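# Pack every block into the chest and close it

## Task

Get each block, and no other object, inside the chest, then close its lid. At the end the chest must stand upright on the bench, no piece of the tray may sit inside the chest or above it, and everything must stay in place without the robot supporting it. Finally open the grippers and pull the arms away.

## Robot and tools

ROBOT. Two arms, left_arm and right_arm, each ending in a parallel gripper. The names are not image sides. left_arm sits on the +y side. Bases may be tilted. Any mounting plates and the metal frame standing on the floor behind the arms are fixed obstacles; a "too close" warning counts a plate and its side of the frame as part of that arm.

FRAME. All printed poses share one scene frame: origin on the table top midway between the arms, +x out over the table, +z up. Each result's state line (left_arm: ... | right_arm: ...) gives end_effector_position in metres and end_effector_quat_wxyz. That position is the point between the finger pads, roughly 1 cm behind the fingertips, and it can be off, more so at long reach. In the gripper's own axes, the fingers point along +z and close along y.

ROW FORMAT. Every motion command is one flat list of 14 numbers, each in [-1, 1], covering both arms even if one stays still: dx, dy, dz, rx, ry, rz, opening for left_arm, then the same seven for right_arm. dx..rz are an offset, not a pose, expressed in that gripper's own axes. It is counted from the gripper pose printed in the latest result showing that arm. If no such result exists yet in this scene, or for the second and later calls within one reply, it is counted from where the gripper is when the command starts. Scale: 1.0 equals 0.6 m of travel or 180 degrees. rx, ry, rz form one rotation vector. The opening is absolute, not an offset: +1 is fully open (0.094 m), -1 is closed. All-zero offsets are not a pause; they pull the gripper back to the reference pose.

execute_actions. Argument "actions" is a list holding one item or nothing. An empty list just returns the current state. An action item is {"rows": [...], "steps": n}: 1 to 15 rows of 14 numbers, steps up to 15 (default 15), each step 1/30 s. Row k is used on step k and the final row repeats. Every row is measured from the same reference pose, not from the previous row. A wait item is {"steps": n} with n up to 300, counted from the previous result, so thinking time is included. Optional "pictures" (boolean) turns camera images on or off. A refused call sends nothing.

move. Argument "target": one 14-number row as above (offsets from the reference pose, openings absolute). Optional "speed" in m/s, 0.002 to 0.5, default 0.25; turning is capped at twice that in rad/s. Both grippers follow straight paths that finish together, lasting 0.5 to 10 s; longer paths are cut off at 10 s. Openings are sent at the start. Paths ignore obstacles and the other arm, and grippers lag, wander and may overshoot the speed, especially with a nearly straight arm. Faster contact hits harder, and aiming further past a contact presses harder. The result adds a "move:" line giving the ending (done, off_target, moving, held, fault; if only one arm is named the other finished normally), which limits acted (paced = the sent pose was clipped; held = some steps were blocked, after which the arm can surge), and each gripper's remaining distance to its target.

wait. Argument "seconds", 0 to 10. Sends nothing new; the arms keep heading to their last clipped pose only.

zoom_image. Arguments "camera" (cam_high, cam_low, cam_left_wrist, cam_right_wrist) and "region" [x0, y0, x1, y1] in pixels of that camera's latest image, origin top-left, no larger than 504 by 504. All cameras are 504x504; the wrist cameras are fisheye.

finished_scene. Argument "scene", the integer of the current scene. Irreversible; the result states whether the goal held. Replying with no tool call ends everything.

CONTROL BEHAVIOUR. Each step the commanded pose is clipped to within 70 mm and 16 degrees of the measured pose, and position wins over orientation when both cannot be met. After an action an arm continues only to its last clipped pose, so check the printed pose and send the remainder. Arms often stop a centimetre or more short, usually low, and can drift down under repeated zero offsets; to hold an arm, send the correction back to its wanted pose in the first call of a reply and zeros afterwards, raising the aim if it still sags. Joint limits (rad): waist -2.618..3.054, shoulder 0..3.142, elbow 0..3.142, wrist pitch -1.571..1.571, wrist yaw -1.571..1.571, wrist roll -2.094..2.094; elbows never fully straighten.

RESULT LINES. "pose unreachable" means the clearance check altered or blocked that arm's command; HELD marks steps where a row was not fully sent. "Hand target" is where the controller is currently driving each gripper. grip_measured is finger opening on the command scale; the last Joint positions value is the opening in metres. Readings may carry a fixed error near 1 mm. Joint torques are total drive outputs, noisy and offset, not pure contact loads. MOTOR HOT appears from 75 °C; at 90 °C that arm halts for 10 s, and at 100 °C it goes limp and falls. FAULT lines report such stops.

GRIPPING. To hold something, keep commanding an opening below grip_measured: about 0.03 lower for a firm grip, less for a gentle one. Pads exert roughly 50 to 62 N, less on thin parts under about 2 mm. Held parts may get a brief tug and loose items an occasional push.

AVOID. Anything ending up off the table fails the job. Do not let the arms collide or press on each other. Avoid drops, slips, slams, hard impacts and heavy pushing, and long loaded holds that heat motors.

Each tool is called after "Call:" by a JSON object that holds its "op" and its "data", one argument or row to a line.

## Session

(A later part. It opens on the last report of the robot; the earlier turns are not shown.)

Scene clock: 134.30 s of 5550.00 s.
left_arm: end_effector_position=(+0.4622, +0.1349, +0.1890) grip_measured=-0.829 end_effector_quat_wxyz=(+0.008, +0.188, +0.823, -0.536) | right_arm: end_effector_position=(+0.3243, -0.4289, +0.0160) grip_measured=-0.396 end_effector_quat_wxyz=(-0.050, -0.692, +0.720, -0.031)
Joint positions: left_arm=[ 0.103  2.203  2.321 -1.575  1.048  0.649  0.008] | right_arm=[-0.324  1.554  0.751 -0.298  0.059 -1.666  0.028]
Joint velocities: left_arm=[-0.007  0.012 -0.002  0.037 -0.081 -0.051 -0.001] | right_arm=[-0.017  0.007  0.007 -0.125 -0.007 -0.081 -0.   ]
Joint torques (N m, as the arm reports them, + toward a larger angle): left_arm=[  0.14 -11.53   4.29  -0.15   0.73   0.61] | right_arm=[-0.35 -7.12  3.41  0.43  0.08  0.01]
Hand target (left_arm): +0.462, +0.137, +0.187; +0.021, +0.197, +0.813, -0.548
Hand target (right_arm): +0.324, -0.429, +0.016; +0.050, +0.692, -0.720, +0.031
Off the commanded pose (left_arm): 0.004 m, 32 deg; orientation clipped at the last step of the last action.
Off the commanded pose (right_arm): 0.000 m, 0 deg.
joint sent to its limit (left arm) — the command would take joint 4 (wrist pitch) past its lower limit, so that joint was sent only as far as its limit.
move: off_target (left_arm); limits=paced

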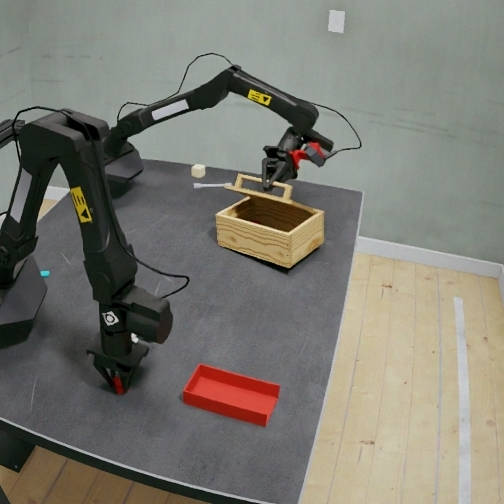

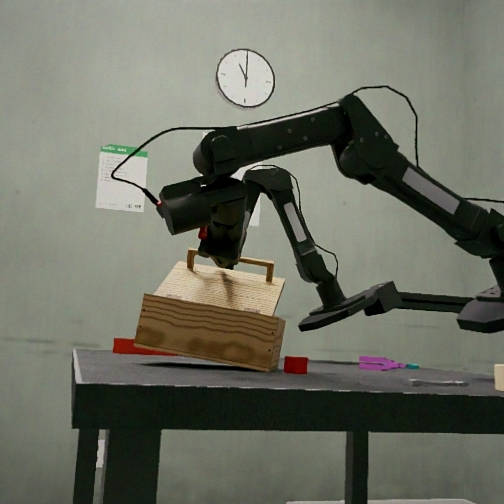

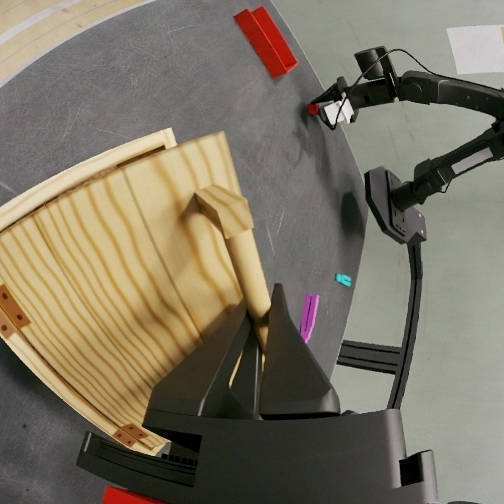

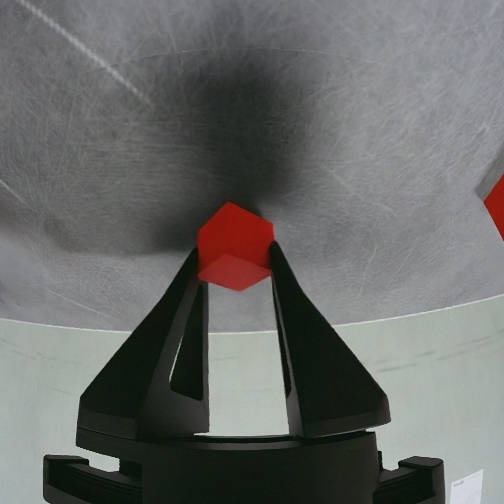

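Call:
{"op": "move", "data": {
  "target": [0,0.063,-0.117,0.194,0,0,-0.9, 0,0,-0.3,0,0,0,-0.55],
  "speed": 0.1
}}

Call:
{"op": "move", "data": {
  "target": [0,0.063,-0.117,0.194,0,0,-0.9, 0,0,0,0,0,0,-0.55],
  "speed": 0.1
}}

Scene clock: 144.93 s of 5550.00 s.
left_arm: end_effector_position=(+0.4941, +0.2020, +0.2069) grip_measured=-0.830 end_effector_quat_wxyz=(+0.101, -0.003, +0.735, -0.670) | right_arm: end_effector_position=(+0.3238, -0.4139, +0.1834) grip_measured=-0.396 end_effector_quat_wxyz=(-0.061, -0.692, +0.719, -0.018)
Joint positions: left_arm=[ 0.31   2.212  2.137 -1.575  1.534  0.71   0.008] | right_arm=[-0.293  1.132  1.058 -1.064  0.074 -1.638  0.028]
Joint velocities: left_arm=[ 0.007  0.027 -0.007  0.11  -0.007  0.007 -0.   ] | right_arm=[-0.027 -0.007 -0.007 -0.007 -0.081  0.007  0.   ]
Joint torques (N m, as the arm reports them, + toward a larger angle): left_arm=[  1.53 -10.     3.32  -0.28   0.22   0.69] | right_arm=[ 0.74 -7.71  8.1   0.13  0.12  0.08]
Hand target (left_arm): +0.488, +0.209, +0.186; +0.105, +0.005, +0.744, -0.659
Hand target (right_arm): +0.330, -0.412, +0.196; +0.049, +0.692, -0.720, +0.031
Off the commanded pose (left_arm): 0.024 m, 32 deg; orientation clipped at the last step of the last action.
Off the commanded pose (right_arm): 0.014 m, 2 deg.
joint sent to its limit (left arm) — the command would take joint 4 (wrist pitch) past its lower limit, so that joint was sent only as far as its limit.
After step 90, 4.07 s passed at rest.
move: off_target (left_arm, right_arm); limits=paced

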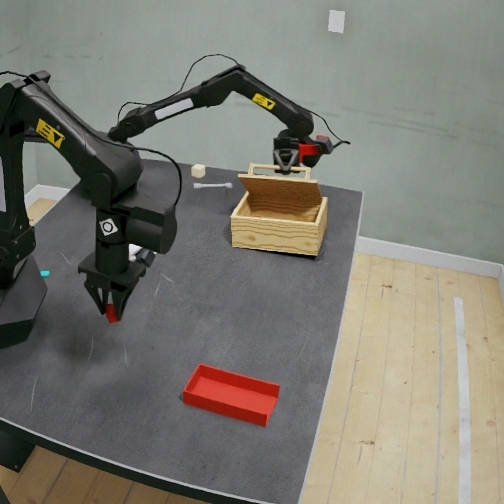

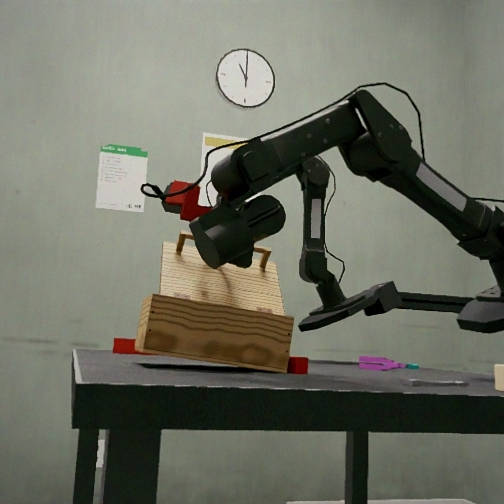

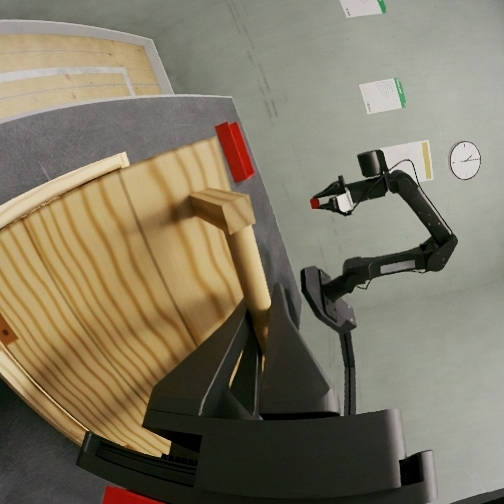

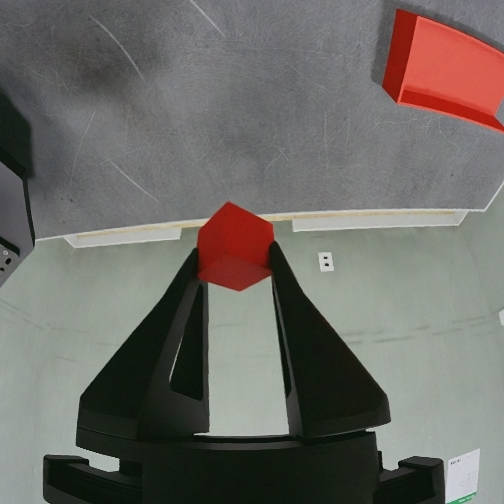

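Scene clock: 148.27 s of 5550.00 s.
left_arm: end_effector_position=(+0.4920, +0.2604, +0.1925) grip_measured=-0.830 end_effector_quat_wxyz=(+0.110, -0.094, +0.740, -0.657) | right_arm: end_effector_position=(+0.3238, -0.4139, +0.1834) grip_measured=-0.396 end_effector_quat_wxyz=(-0.061, -0.692, +0.719, -0.018)
Joint positions: left_arm=[ 0.444  2.202  2.046 -1.575  1.569  0.674  0.008] | right_arm=[-0.293  1.132  1.058 -1.064  0.074 -1.638  0.028]
Joint velocities: left_arm=[ 0.012 -0.002 -0.012 -0.007 -0.022  0.066  0.001] | right_arm=[ 0.002  0.007 -0.002 -0.022 -0.051  0.022 -0.001]
Joint torques (N m, as the arm reports them, + toward a larger angle): left_arm=[  3.06 -10.15   2.78  -0.02   0.44   0.44] | right_arm=[-0.15 -5.71  5.77  0.35  0.08  0.01]
Hand target (left_arm): +0.488, +0.274, +0.176; +0.127, -0.093, +0.745, -0.648
Hand target (right_arm): +0.324, -0.414, +0.183; +0.061, +0.692, -0.719, +0.018
Off the commanded pose (left_arm): 0.023 m, 39 deg; orientation clipped at the last step of the last action.
Off the commanded pose (right_arm): 0.000 m, 0 deg.
joint sent to its limit (left arm) — the command would take joint 5 (wrist yaw) past its upper limit, so that joint was sent only as far as its limit.
move: off_target (left_arm); limits=paced

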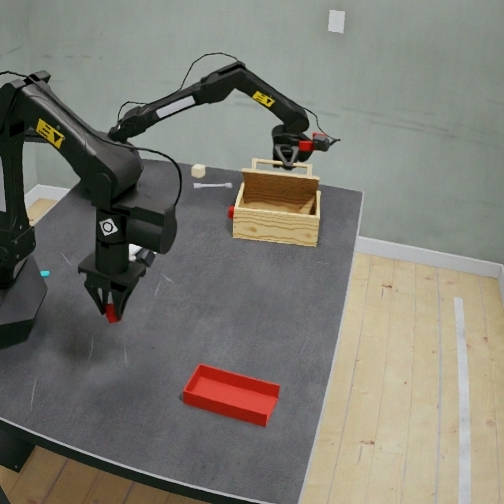

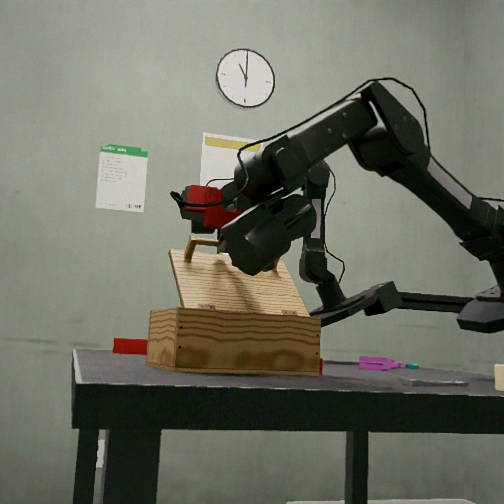

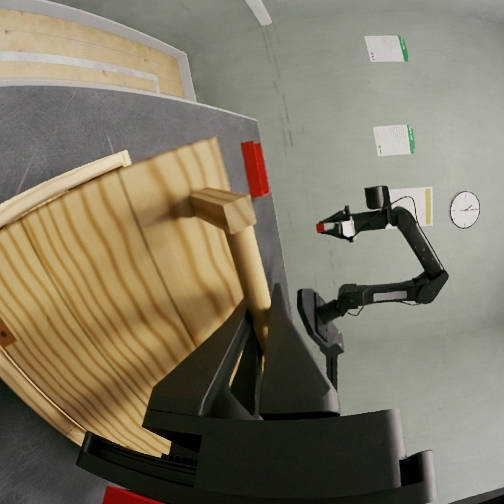

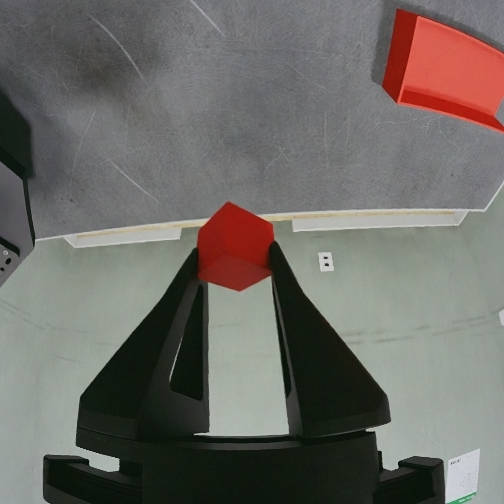

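Call:
{"op": "move", "data": {
  "target": [0,0,0,0,0,0,1, -0.68,0.0,0,0,0,0,-0.55]
}}

Call:
{"op": "move", "data": {
  "target": [0,0,-0.12,0,0,0,1, 0,0,0.25,0,0,0,-0.55],
  "speed": 0.15
}}

Scene clock: 155.10 s of 5550.00 s.
left_arm: end_effector_position=(+0.4915, +0.2601, +0.1915) grip_measured=+0.998 end_effector_quat_wxyz=(+0.108, -0.094, +0.741, -0.656) | right_arm: end_effector_position=(+0.3369, -0.0095, +0.1316) grip_measured=-0.396 end_effector_quat_wxyz=(-0.063, -0.694, +0.717, -0.023)
Joint positions: left_arm=[ 0.444  2.203  2.046 -1.575  1.566  0.672  0.094] | right_arm=[ 0.872  2.258  2.167 -1.381  0.435 -0.483  0.028]
Joint velocities: left_arm=[ 0.012 -0.002 -0.027  0.022 -0.007  0.066  0.   ] | right_arm=[-0.007 -0.017  0.007 -0.037  0.007 -0.037  0.   ]
Joint torques (N m, as the arm reports them, + toward a larger angle): left_arm=[  1.17 -11.56   4.95  -0.33   0.47  -0.06] | right_arm=[  5.62 -11.75   7.81   0.01   0.09   0.08]
Hand target (left_arm): +0.492, +0.260, +0.192; +0.110, -0.093, +0.740, -0.657
Hand target (right_arm): +0.338, -0.003, +0.141; +0.052, +0.692, -0.719, +0.022
Off the commanded pose (left_arm): 0.001 m, 0 deg.
Off the commanded pose (right_arm): 0.006 m, 1 deg.
joint sent to its limit (left arm) — the command would take joint 5 (wrist yaw) past its upper limit, so that joint was sent only as far as its limit.
After step 90, 1.40 s passed at rest.
move: done

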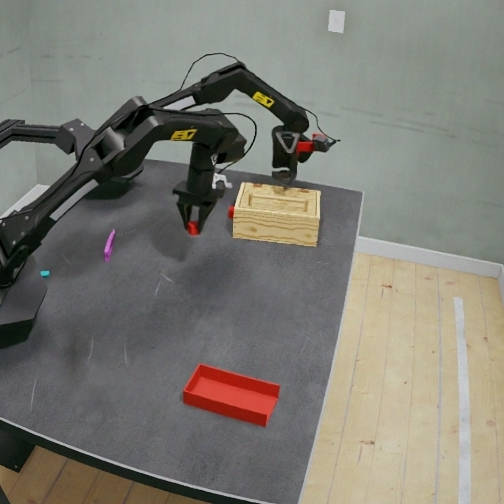

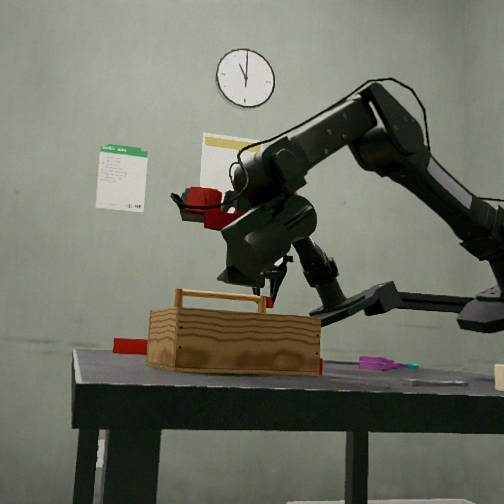

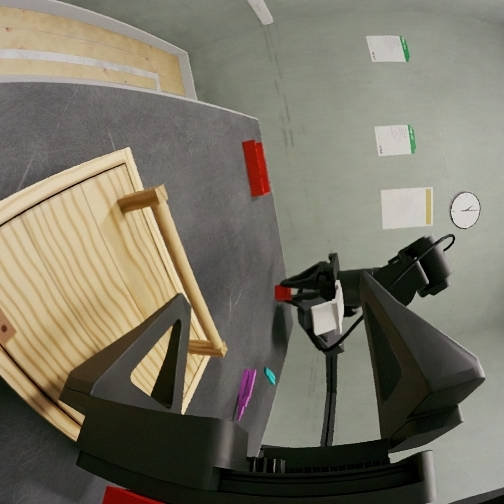

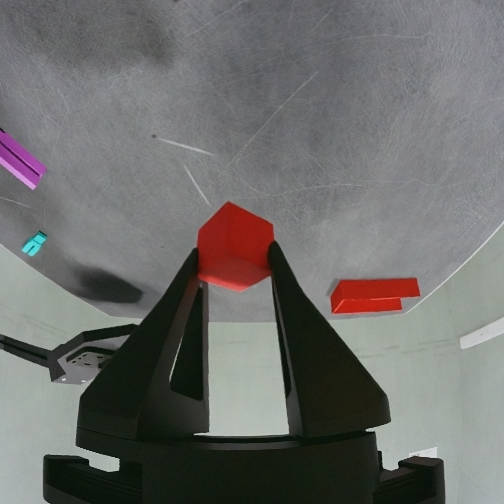

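Scene clock: 156.43 s of 5550.00 s.
left_arm: end_effector_position=(+0.4730, +0.3274, +0.1923) grip_measured=+0.998 end_effector_quat_wxyz=(+0.141, -0.151, +0.765, -0.610) | right_arm: end_effector_position=(+0.3263, -0.0324, +0.0154) grip_measured=-0.396 end_effector_quat_wxyz=(-0.078, -0.699, +0.710, -0.032)
Joint positions: left_arm=[ 0.613  2.13   1.928 -1.575  1.534  0.693  0.094] | right_arm=[ 0.763  2.323  1.846 -0.979  0.436 -0.605  0.028]
Joint velocities: left_arm=[-0.002 -0.007 -0.022  0.037 -0.022  0.051  0.   ] | right_arm=[ 0.007 -0.002 -0.017  0.066 -0.007 -0.066  0.   ]
Joint torques (N m, as the arm reports them, + toward a larger angle): left_arm=[  2.09 -12.36   3.68  -0.34   0.45   0.15] | right_arm=[ 2.47 -8.21  1.57  1.48 -0.19 -0.15]
Hand target (left_arm): +0.471, +0.328, +0.199; +0.151, -0.143, +0.767, -0.607
Hand target (right_arm): +0.324, -0.030, -0.015; +0.067, +0.693, -0.717, +0.024
Off the commanded pose (left_arm): 0.008 m, 10 deg.
Off the commanded pose (right_arm): 0.033 m, 2 deg.
joint sent to its limit (left arm) — the command would take joint 4 (wrist pitch) past its lower limit, so that joint was sent only as far as its limit.
move: off_target (left_arm, right_arm)

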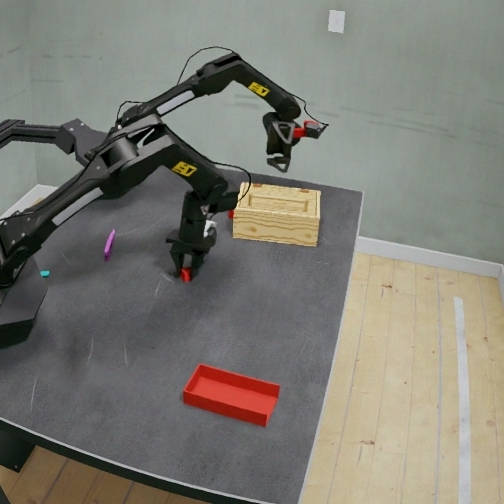

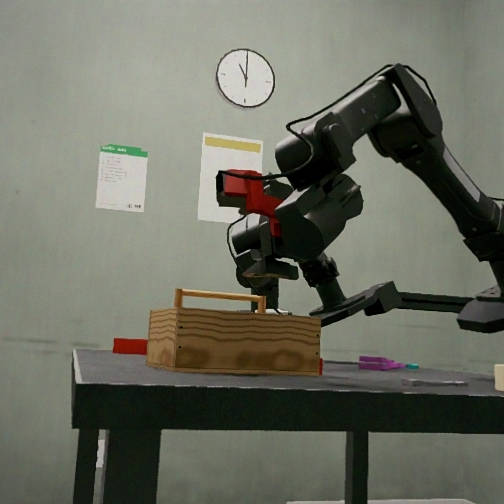

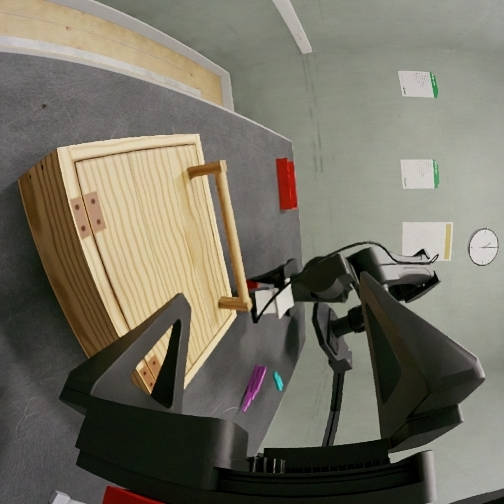

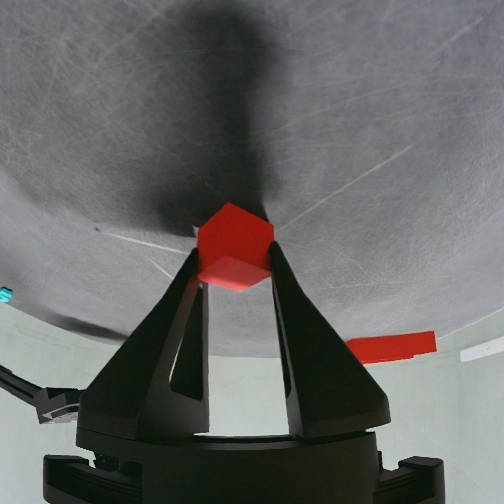

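Call:
{"op": "move", "data": {
  "target": [0,0,-0.05,-0.421,0.097,0.104,1, 0,0,0,0,0,0,1]
}}

Call:
{"op": "move", "data": {
  "target": [0.15,0,0.05,0,0,0,1, 0.1,0,-0.25,0,0,0,1]
}}

Scene clock: 173.50 s of 5550.00 s.
left_arm: end_effector_position=(+0.4526, +0.3547, +0.1848) grip_measured=+0.998 end_effector_quat_wxyz=(-0.022, +0.006, +1.000, -0.010) | right_arm: end_effector_position=(+0.3266, -0.0342, +0.0144) grip_measured=+1.000 end_effector_quat_wxyz=(-0.080, -0.700, +0.709, -0.033)
Joint positions: left_arm=[ 0.279  1.847  2.076 -1.363  0.049  0.159  0.094] | right_arm=[ 0.759  2.324  1.846 -0.982  0.436 -0.608  0.094]
Joint velocities: left_arm=[-0.017 -0.002 -0.002  0.022 -0.037  0.022  0.   ] | right_arm=[ 0.007 -0.012  0.012  0.007 -0.022  0.007  0.   ]
Joint torques (N m, as the arm reports them, + toward a larger angle): left_arm=[ -0.07 -11.31   8.     0.26  -0.08  -0.1 ] | right_arm=[  4.56 -11.74   4.73   0.11   0.02   0.02]
Hand target (left_arm): +0.459, +0.355, +0.198; -0.006, +0.005, +1.000, -0.003
Hand target (right_arm): +0.326, -0.032, +0.015; +0.078, +0.699, -0.710, +0.032
Off the commanded pose (left_arm): 0.016 m, 3 deg.
Off the commanded pose (right_arm): 0.002 m, 0 deg.
After step 90, 10.67 s passed at rest.
move: off_target (left_arm)

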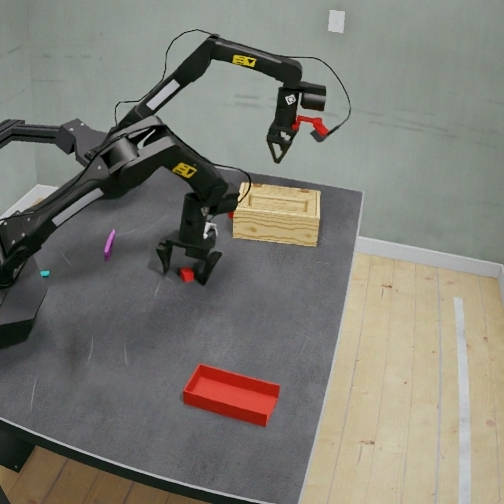

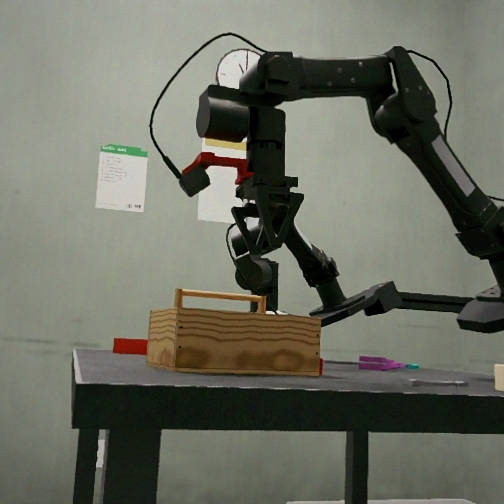

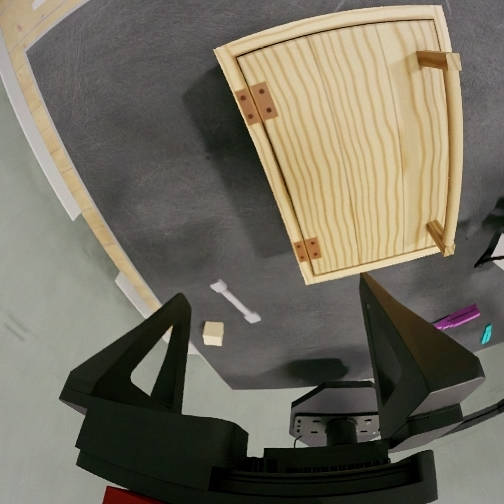

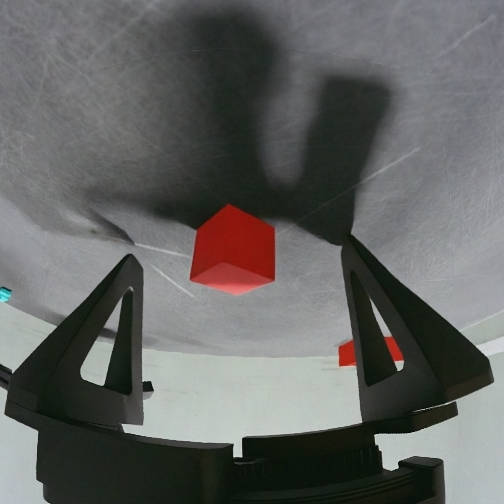

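Scene clock: 174.87 s of 5550.00 s.
left_arm: end_effector_position=(+0.3596, +0.3535, +0.1529) grip_measured=+0.998 end_effector_quat_wxyz=(-0.037, +0.005, +0.999, -0.006) | right_arm: end_effector_position=(+0.3375, -0.0763, +0.1589) grip_measured=+1.000 end_effector_quat_wxyz=(-0.095, -0.699, +0.708, -0.034)
Joint positions: left_arm=[ 0.31   1.522  1.425 -1.065  0.05   0.188  0.094] | right_arm=[ 0.816  2.038  1.923 -1.405  0.438 -0.535  0.094]
Joint velocities: left_arm=[-0.027 -0.007  0.017  0.095  0.007  0.037 -0.   ] | right_arm=[-0.042 -0.007 -0.002 -0.037 -0.081  0.022  0.   ]
Joint torques (N m, as the arm reports them, + toward a larger angle): left_arm=[ 1.18 -9.82  4.56  0.45  0.15  0.04] | right_arm=[  5.23 -11.61   7.28  -0.1    0.09   0.11]
Hand target (left_arm): +0.361, +0.354, +0.157; -0.023, +0.006, +1.000, -0.010
Hand target (right_arm): +0.339, -0.070, +0.172; +0.079, +0.700, -0.709, +0.032
Off the commanded pose (left_arm): 0.006 m, 2 deg.
Off the commanded pose (right_arm): 0.015 m, 2 deg.
move: off_target (right_arm)

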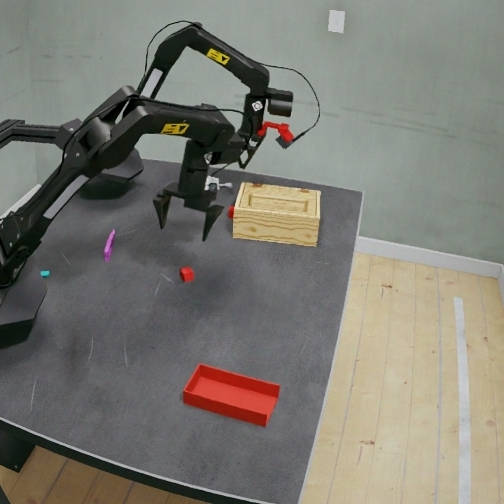

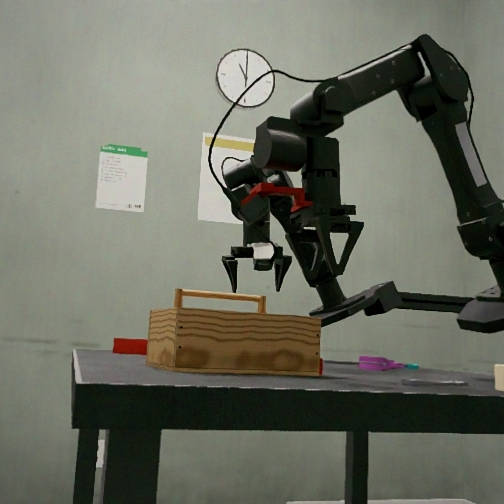

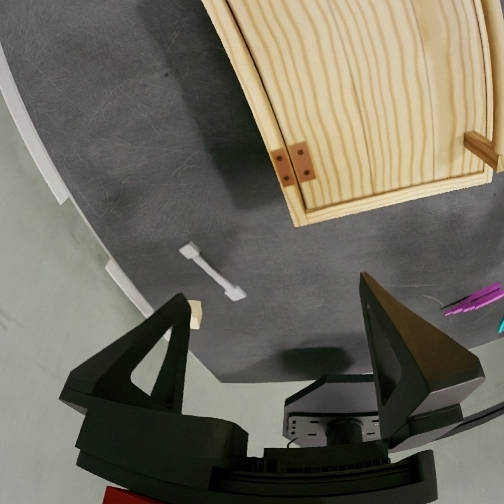

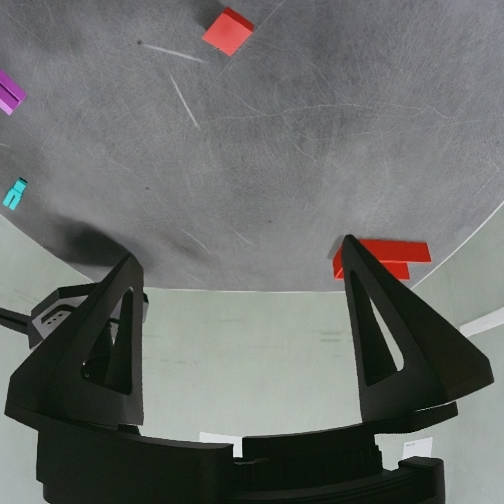

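Call:
{"op": "move", "data": {
  "target": [-0.23,-0.27,0.0,0,0,0,1, 0.2,0,0,0,0,0,1]
}}

Scene clock: 180.60 s of 5550.00 s.
left_arm: end_effector_position=(+0.4956, +0.1919, +0.1411) grip_measured=+0.998 end_effector_quat_wxyz=(-0.041, +0.011, +0.999, -0.009) | right_arm: end_effector_position=(+0.3384, -0.1954, +0.1773) grip_measured=+1.000 end_effector_quat_wxyz=(-0.107, -0.699, +0.706, -0.041)
Joint positions: left_arm=[-0.136  2.273  2.65  -1.564 -0.121 -0.213  0.094] | right_arm=[ 0.624  1.646  1.491 -1.305  0.433 -0.733  0.094]
Joint velocities: left_arm=[-0.012  0.002 -0.012 -0.095 -0.022  0.022 -0.001] | right_arm=[-0.007  0.007 -0.012  0.066 -0.037 -0.007  0.   ]
Joint torques (N m, as the arm reports them, + toward a larger angle): left_arm=[ -1.57 -12.13   8.05   0.25  -0.08  -0.09] | right_arm=[  2.03 -10.22   4.06   0.14  -0.11  -0.1 ]
Hand target (left_arm): +0.500, +0.194, +0.147; -0.031, +0.006, +0.999, -0.005
Hand target (right_arm): +0.338, -0.195, +0.181; +0.097, +0.699, -0.707, +0.034
Off the commanded pose (left_arm): 0.004 m, 1 deg.
Off the commanded pose (right_arm): 0.004 m, 2 deg.
joint sent to its limit (left arm) — the command would take joint 4 (wrist pitch) past its lower limit, so that joint was sent only as far as its limit.
After step 90, 0.90 s passed at rest.
move: done

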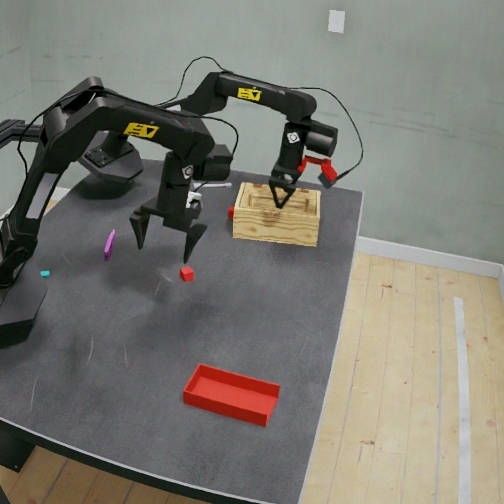

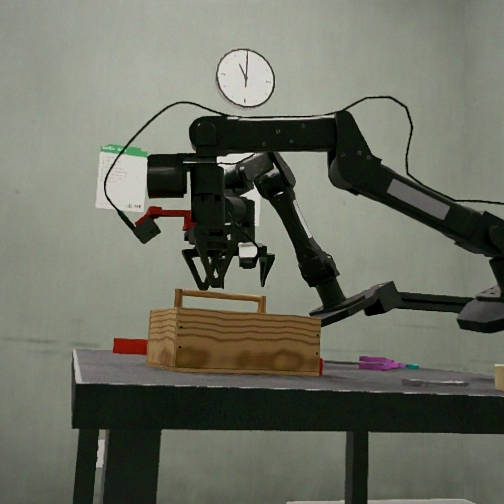

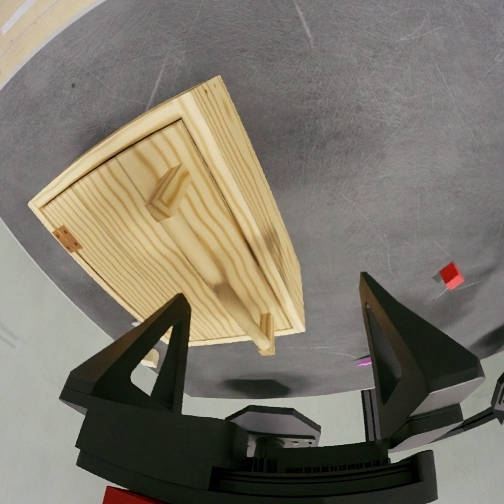

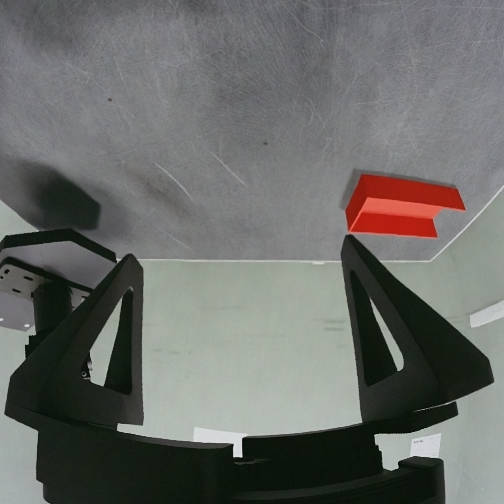

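Shift +y 3 cm, descend, grasp, drag toward −x/−y.

Call:
{"op": "move", "data": {
  "target": [0.0,0.05,0.06,0,0,0,1, 0,0,0,0,0,0,1],
  "speed": 0.1
}}

Call:
{"op": "move", "data": {
  "target": [0,0,0,0,0,0,-0.9, 0,0,0,0,0,0,1]
}}

Call:
{"op": "move", "data": {
  "target": [0.1,-0.3,0,0,0,0,-0.9, 0,0,0,0,0,0,1],
  "speed": 0.12
}}

Scene clock: 186.03 s of 5550.00 s.
left_arm: end_effector_position=(+0.4876, +0.2222, +0.0999) grip_measured=+0.999 end_effector_quat_wxyz=(-0.056, +0.009, +0.998, +0.001) | right_arm: end_effector_position=(+0.3384, -0.1954, +0.1773) grip_measured=+1.000 end_effector_quat_wxyz=(-0.107, -0.699, +0.706, -0.041)
Joint positions: left_arm=[-0.062  2.199  2.357 -1.369 -0.106 -0.152  0.094] | right_arm=[ 0.624  1.646  1.491 -1.305  0.433 -0.733  0.094]
Joint velocities: left_arm=[ 0.017 -0.017 -0.007  0.081 -0.007  0.051  0.001] | right_arm=[ 0.007 -0.022 -0.007 -0.037  0.022 -0.007  0.   ]
Joint torques (N m, as the arm reports them, + toward a larger angle): left_arm=[ -1.04 -13.6    4.5    0.5    0.16   0.07] | right_arm=[ 2.17 -8.29  5.23  0.    0.06  0.01]
Hand target (left_arm): +0.492, +0.221, +0.105; -0.042, +0.011, +0.999, -0.009
Hand target (right_arm): +0.338, -0.195, +0.177; +0.107, +0.699, -0.706, +0.041
Off the commanded pose (left_arm): 0.007 m, 2 deg.
Off the commanded pose (right_arm): 0.000 m, 0 deg.
After step 90, 1.47 s passed at rest.
move: done

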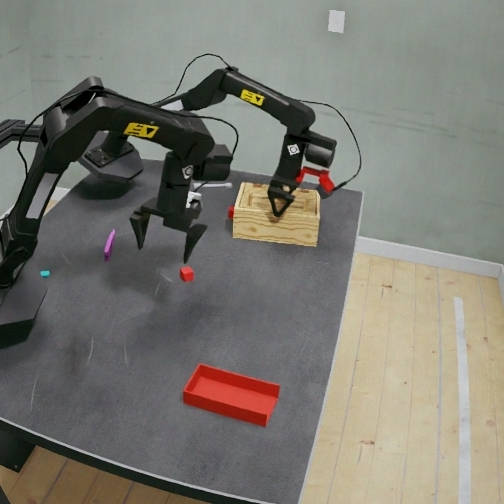

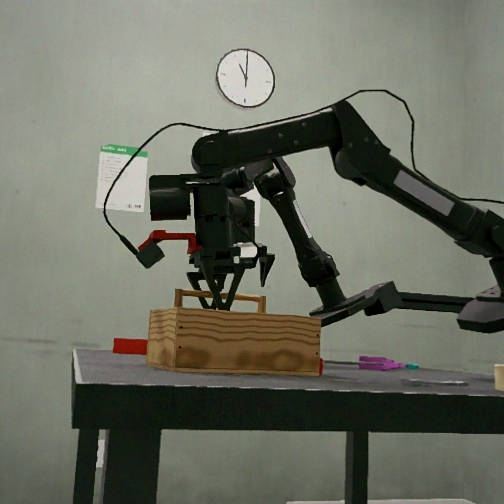

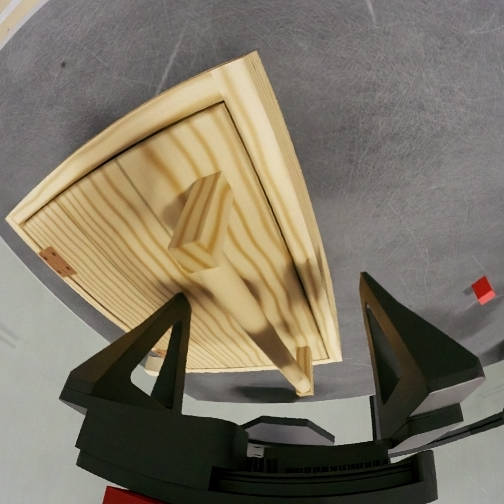

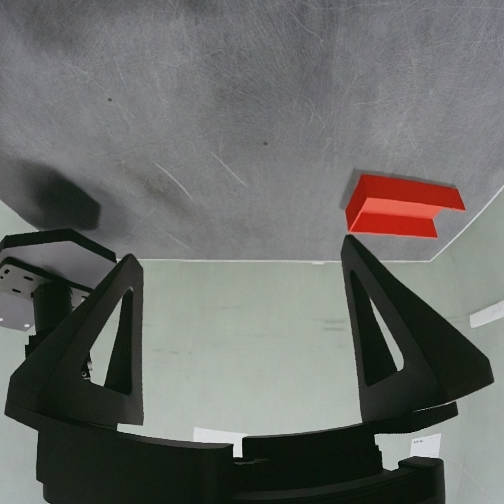

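Scene clock: 186.53 s of 5550.00 s.
left_arm: end_effector_position=(+0.4866, +0.2218, +0.1000) grip_measured=-0.839 end_effector_quat_wxyz=(-0.058, +0.010, +0.998, -0.000) | right_arm: end_effector_position=(+0.3384, -0.1954, +0.1773) grip_measured=+1.000 end_effector_quat_wxyz=(-0.107, -0.699, +0.706, -0.041)
Joint positions: left_arm=[-0.063  2.199  2.357 -1.372 -0.104 -0.151  0.008] | right_arm=[ 0.624  1.646  1.491 -1.305  0.433 -0.733  0.094]
Joint velocities: left_arm=[-0.017 -0.017 -0.017  0.007  0.037  0.022 -0.   ] | right_arm=[-0.012  0.012  0.002 -0.095  0.022 -0.007  0.   ]
Joint torques (N m, as the arm reports them, + toward a larger angle): left_arm=[ -1.14 -12.09   5.75   0.22   0.    -0.01] | right_arm=[ 2.16 -8.3   5.22 -0.01  0.05  0.  ]
Hand target (left_arm): +0.488, +0.222, +0.100; -0.056, +0.009, +0.998, +0.001
Hand target (right_arm): +0.338, -0.195, +0.177; +0.107, +0.699, -0.706, +0.041
Off the commanded pose (left_arm): 0.001 m, 0 deg.
Off the commanded pose (right_arm): 0.000 m, 0 deg.
move: done

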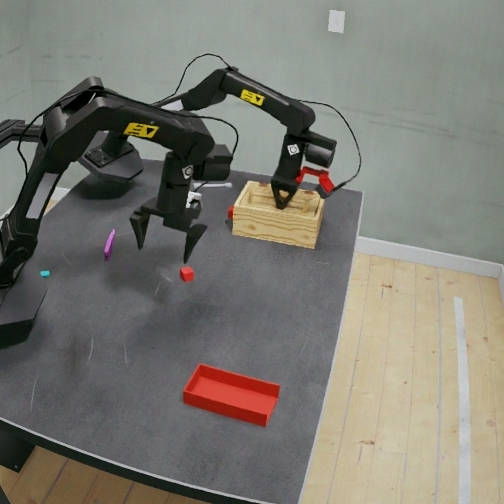

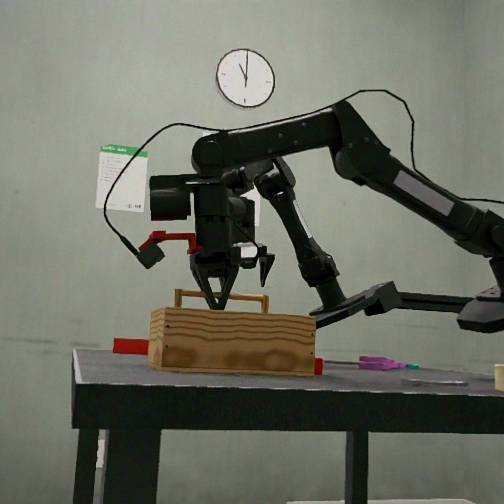

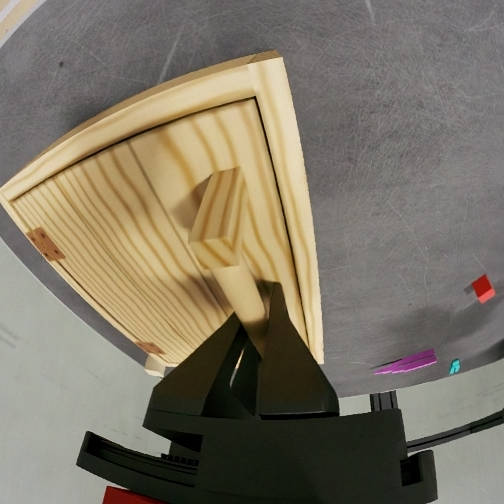

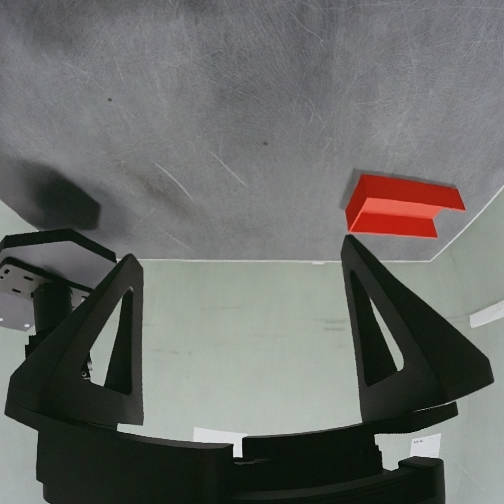

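Scene clock: 188.50 s of 5550.00 s.
left_arm: end_effector_position=(+0.4254, +0.0497, +0.1006) grip_measured=-0.839 end_effector_quat_wxyz=(-0.061, +0.017, +0.998, +0.005) | right_arm: end_effector_position=(+0.3384, -0.1954, +0.1773) grip_measured=+1.000 end_effector_quat_wxyz=(-0.107, -0.699, +0.706, -0.041)
Joint positions: left_arm=[-0.474  2.281  2.359 -1.373 -0.241 -0.537  0.008] | right_arm=[ 0.624  1.646  1.491 -1.305  0.433 -0.733  0.094]
Joint velocities: left_arm=[ 0.002  0.007  0.002 -0.051 -0.007  0.022 -0.001] | right_arm=[ 0.037 -0.002  0.002  0.037 -0.022 -0.007  0.   ]
Joint torques (N m, as the arm reports them, + toward a larger angle): left_arm=[ -4.44 -11.25   7.86   0.09   0.06  -0.27] | right_arm=[ 2.17 -8.29  5.22  0.    0.06  0.  ]
Hand target (left_arm): +0.427, +0.044, +0.107; -0.056, +0.011, +0.998, +0.001
Hand target (right_arm): +0.338, -0.195, +0.177; +0.107, +0.699, -0.706, +0.041
Off the commanded pose (left_arm): 0.010 m, 1 deg.
Off the commanded pose (right_arm): 0.000 m, 0 deg.
move: done

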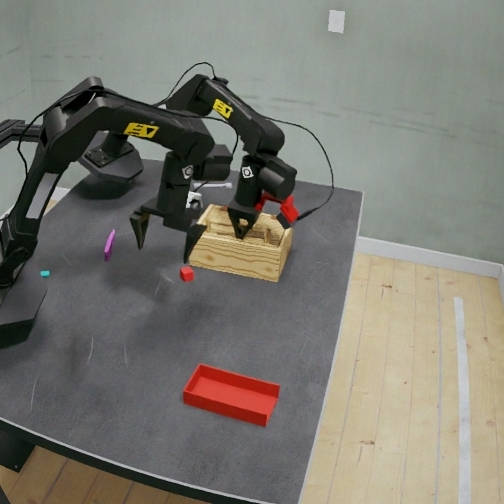

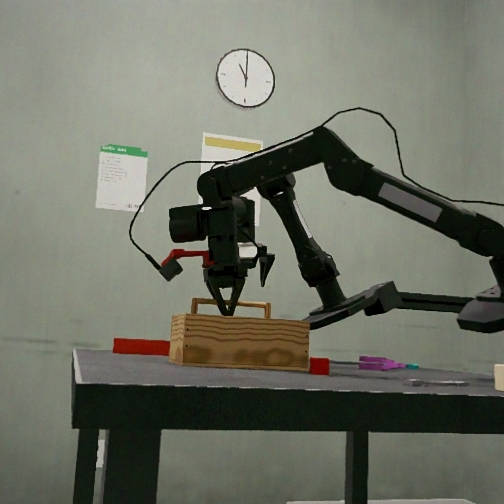

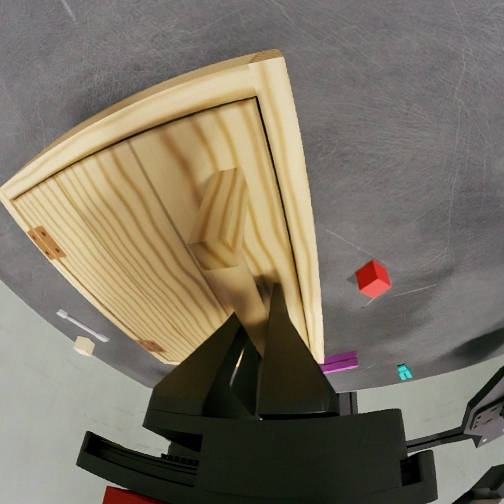

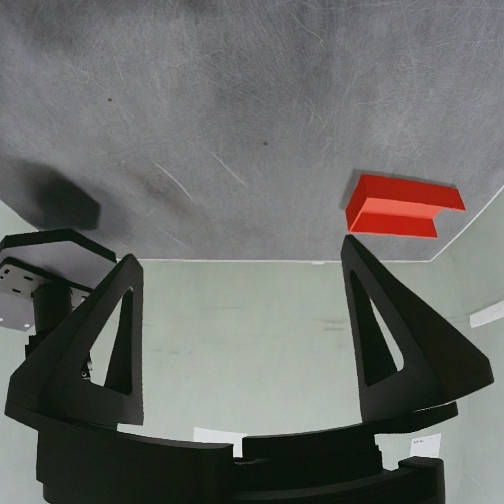

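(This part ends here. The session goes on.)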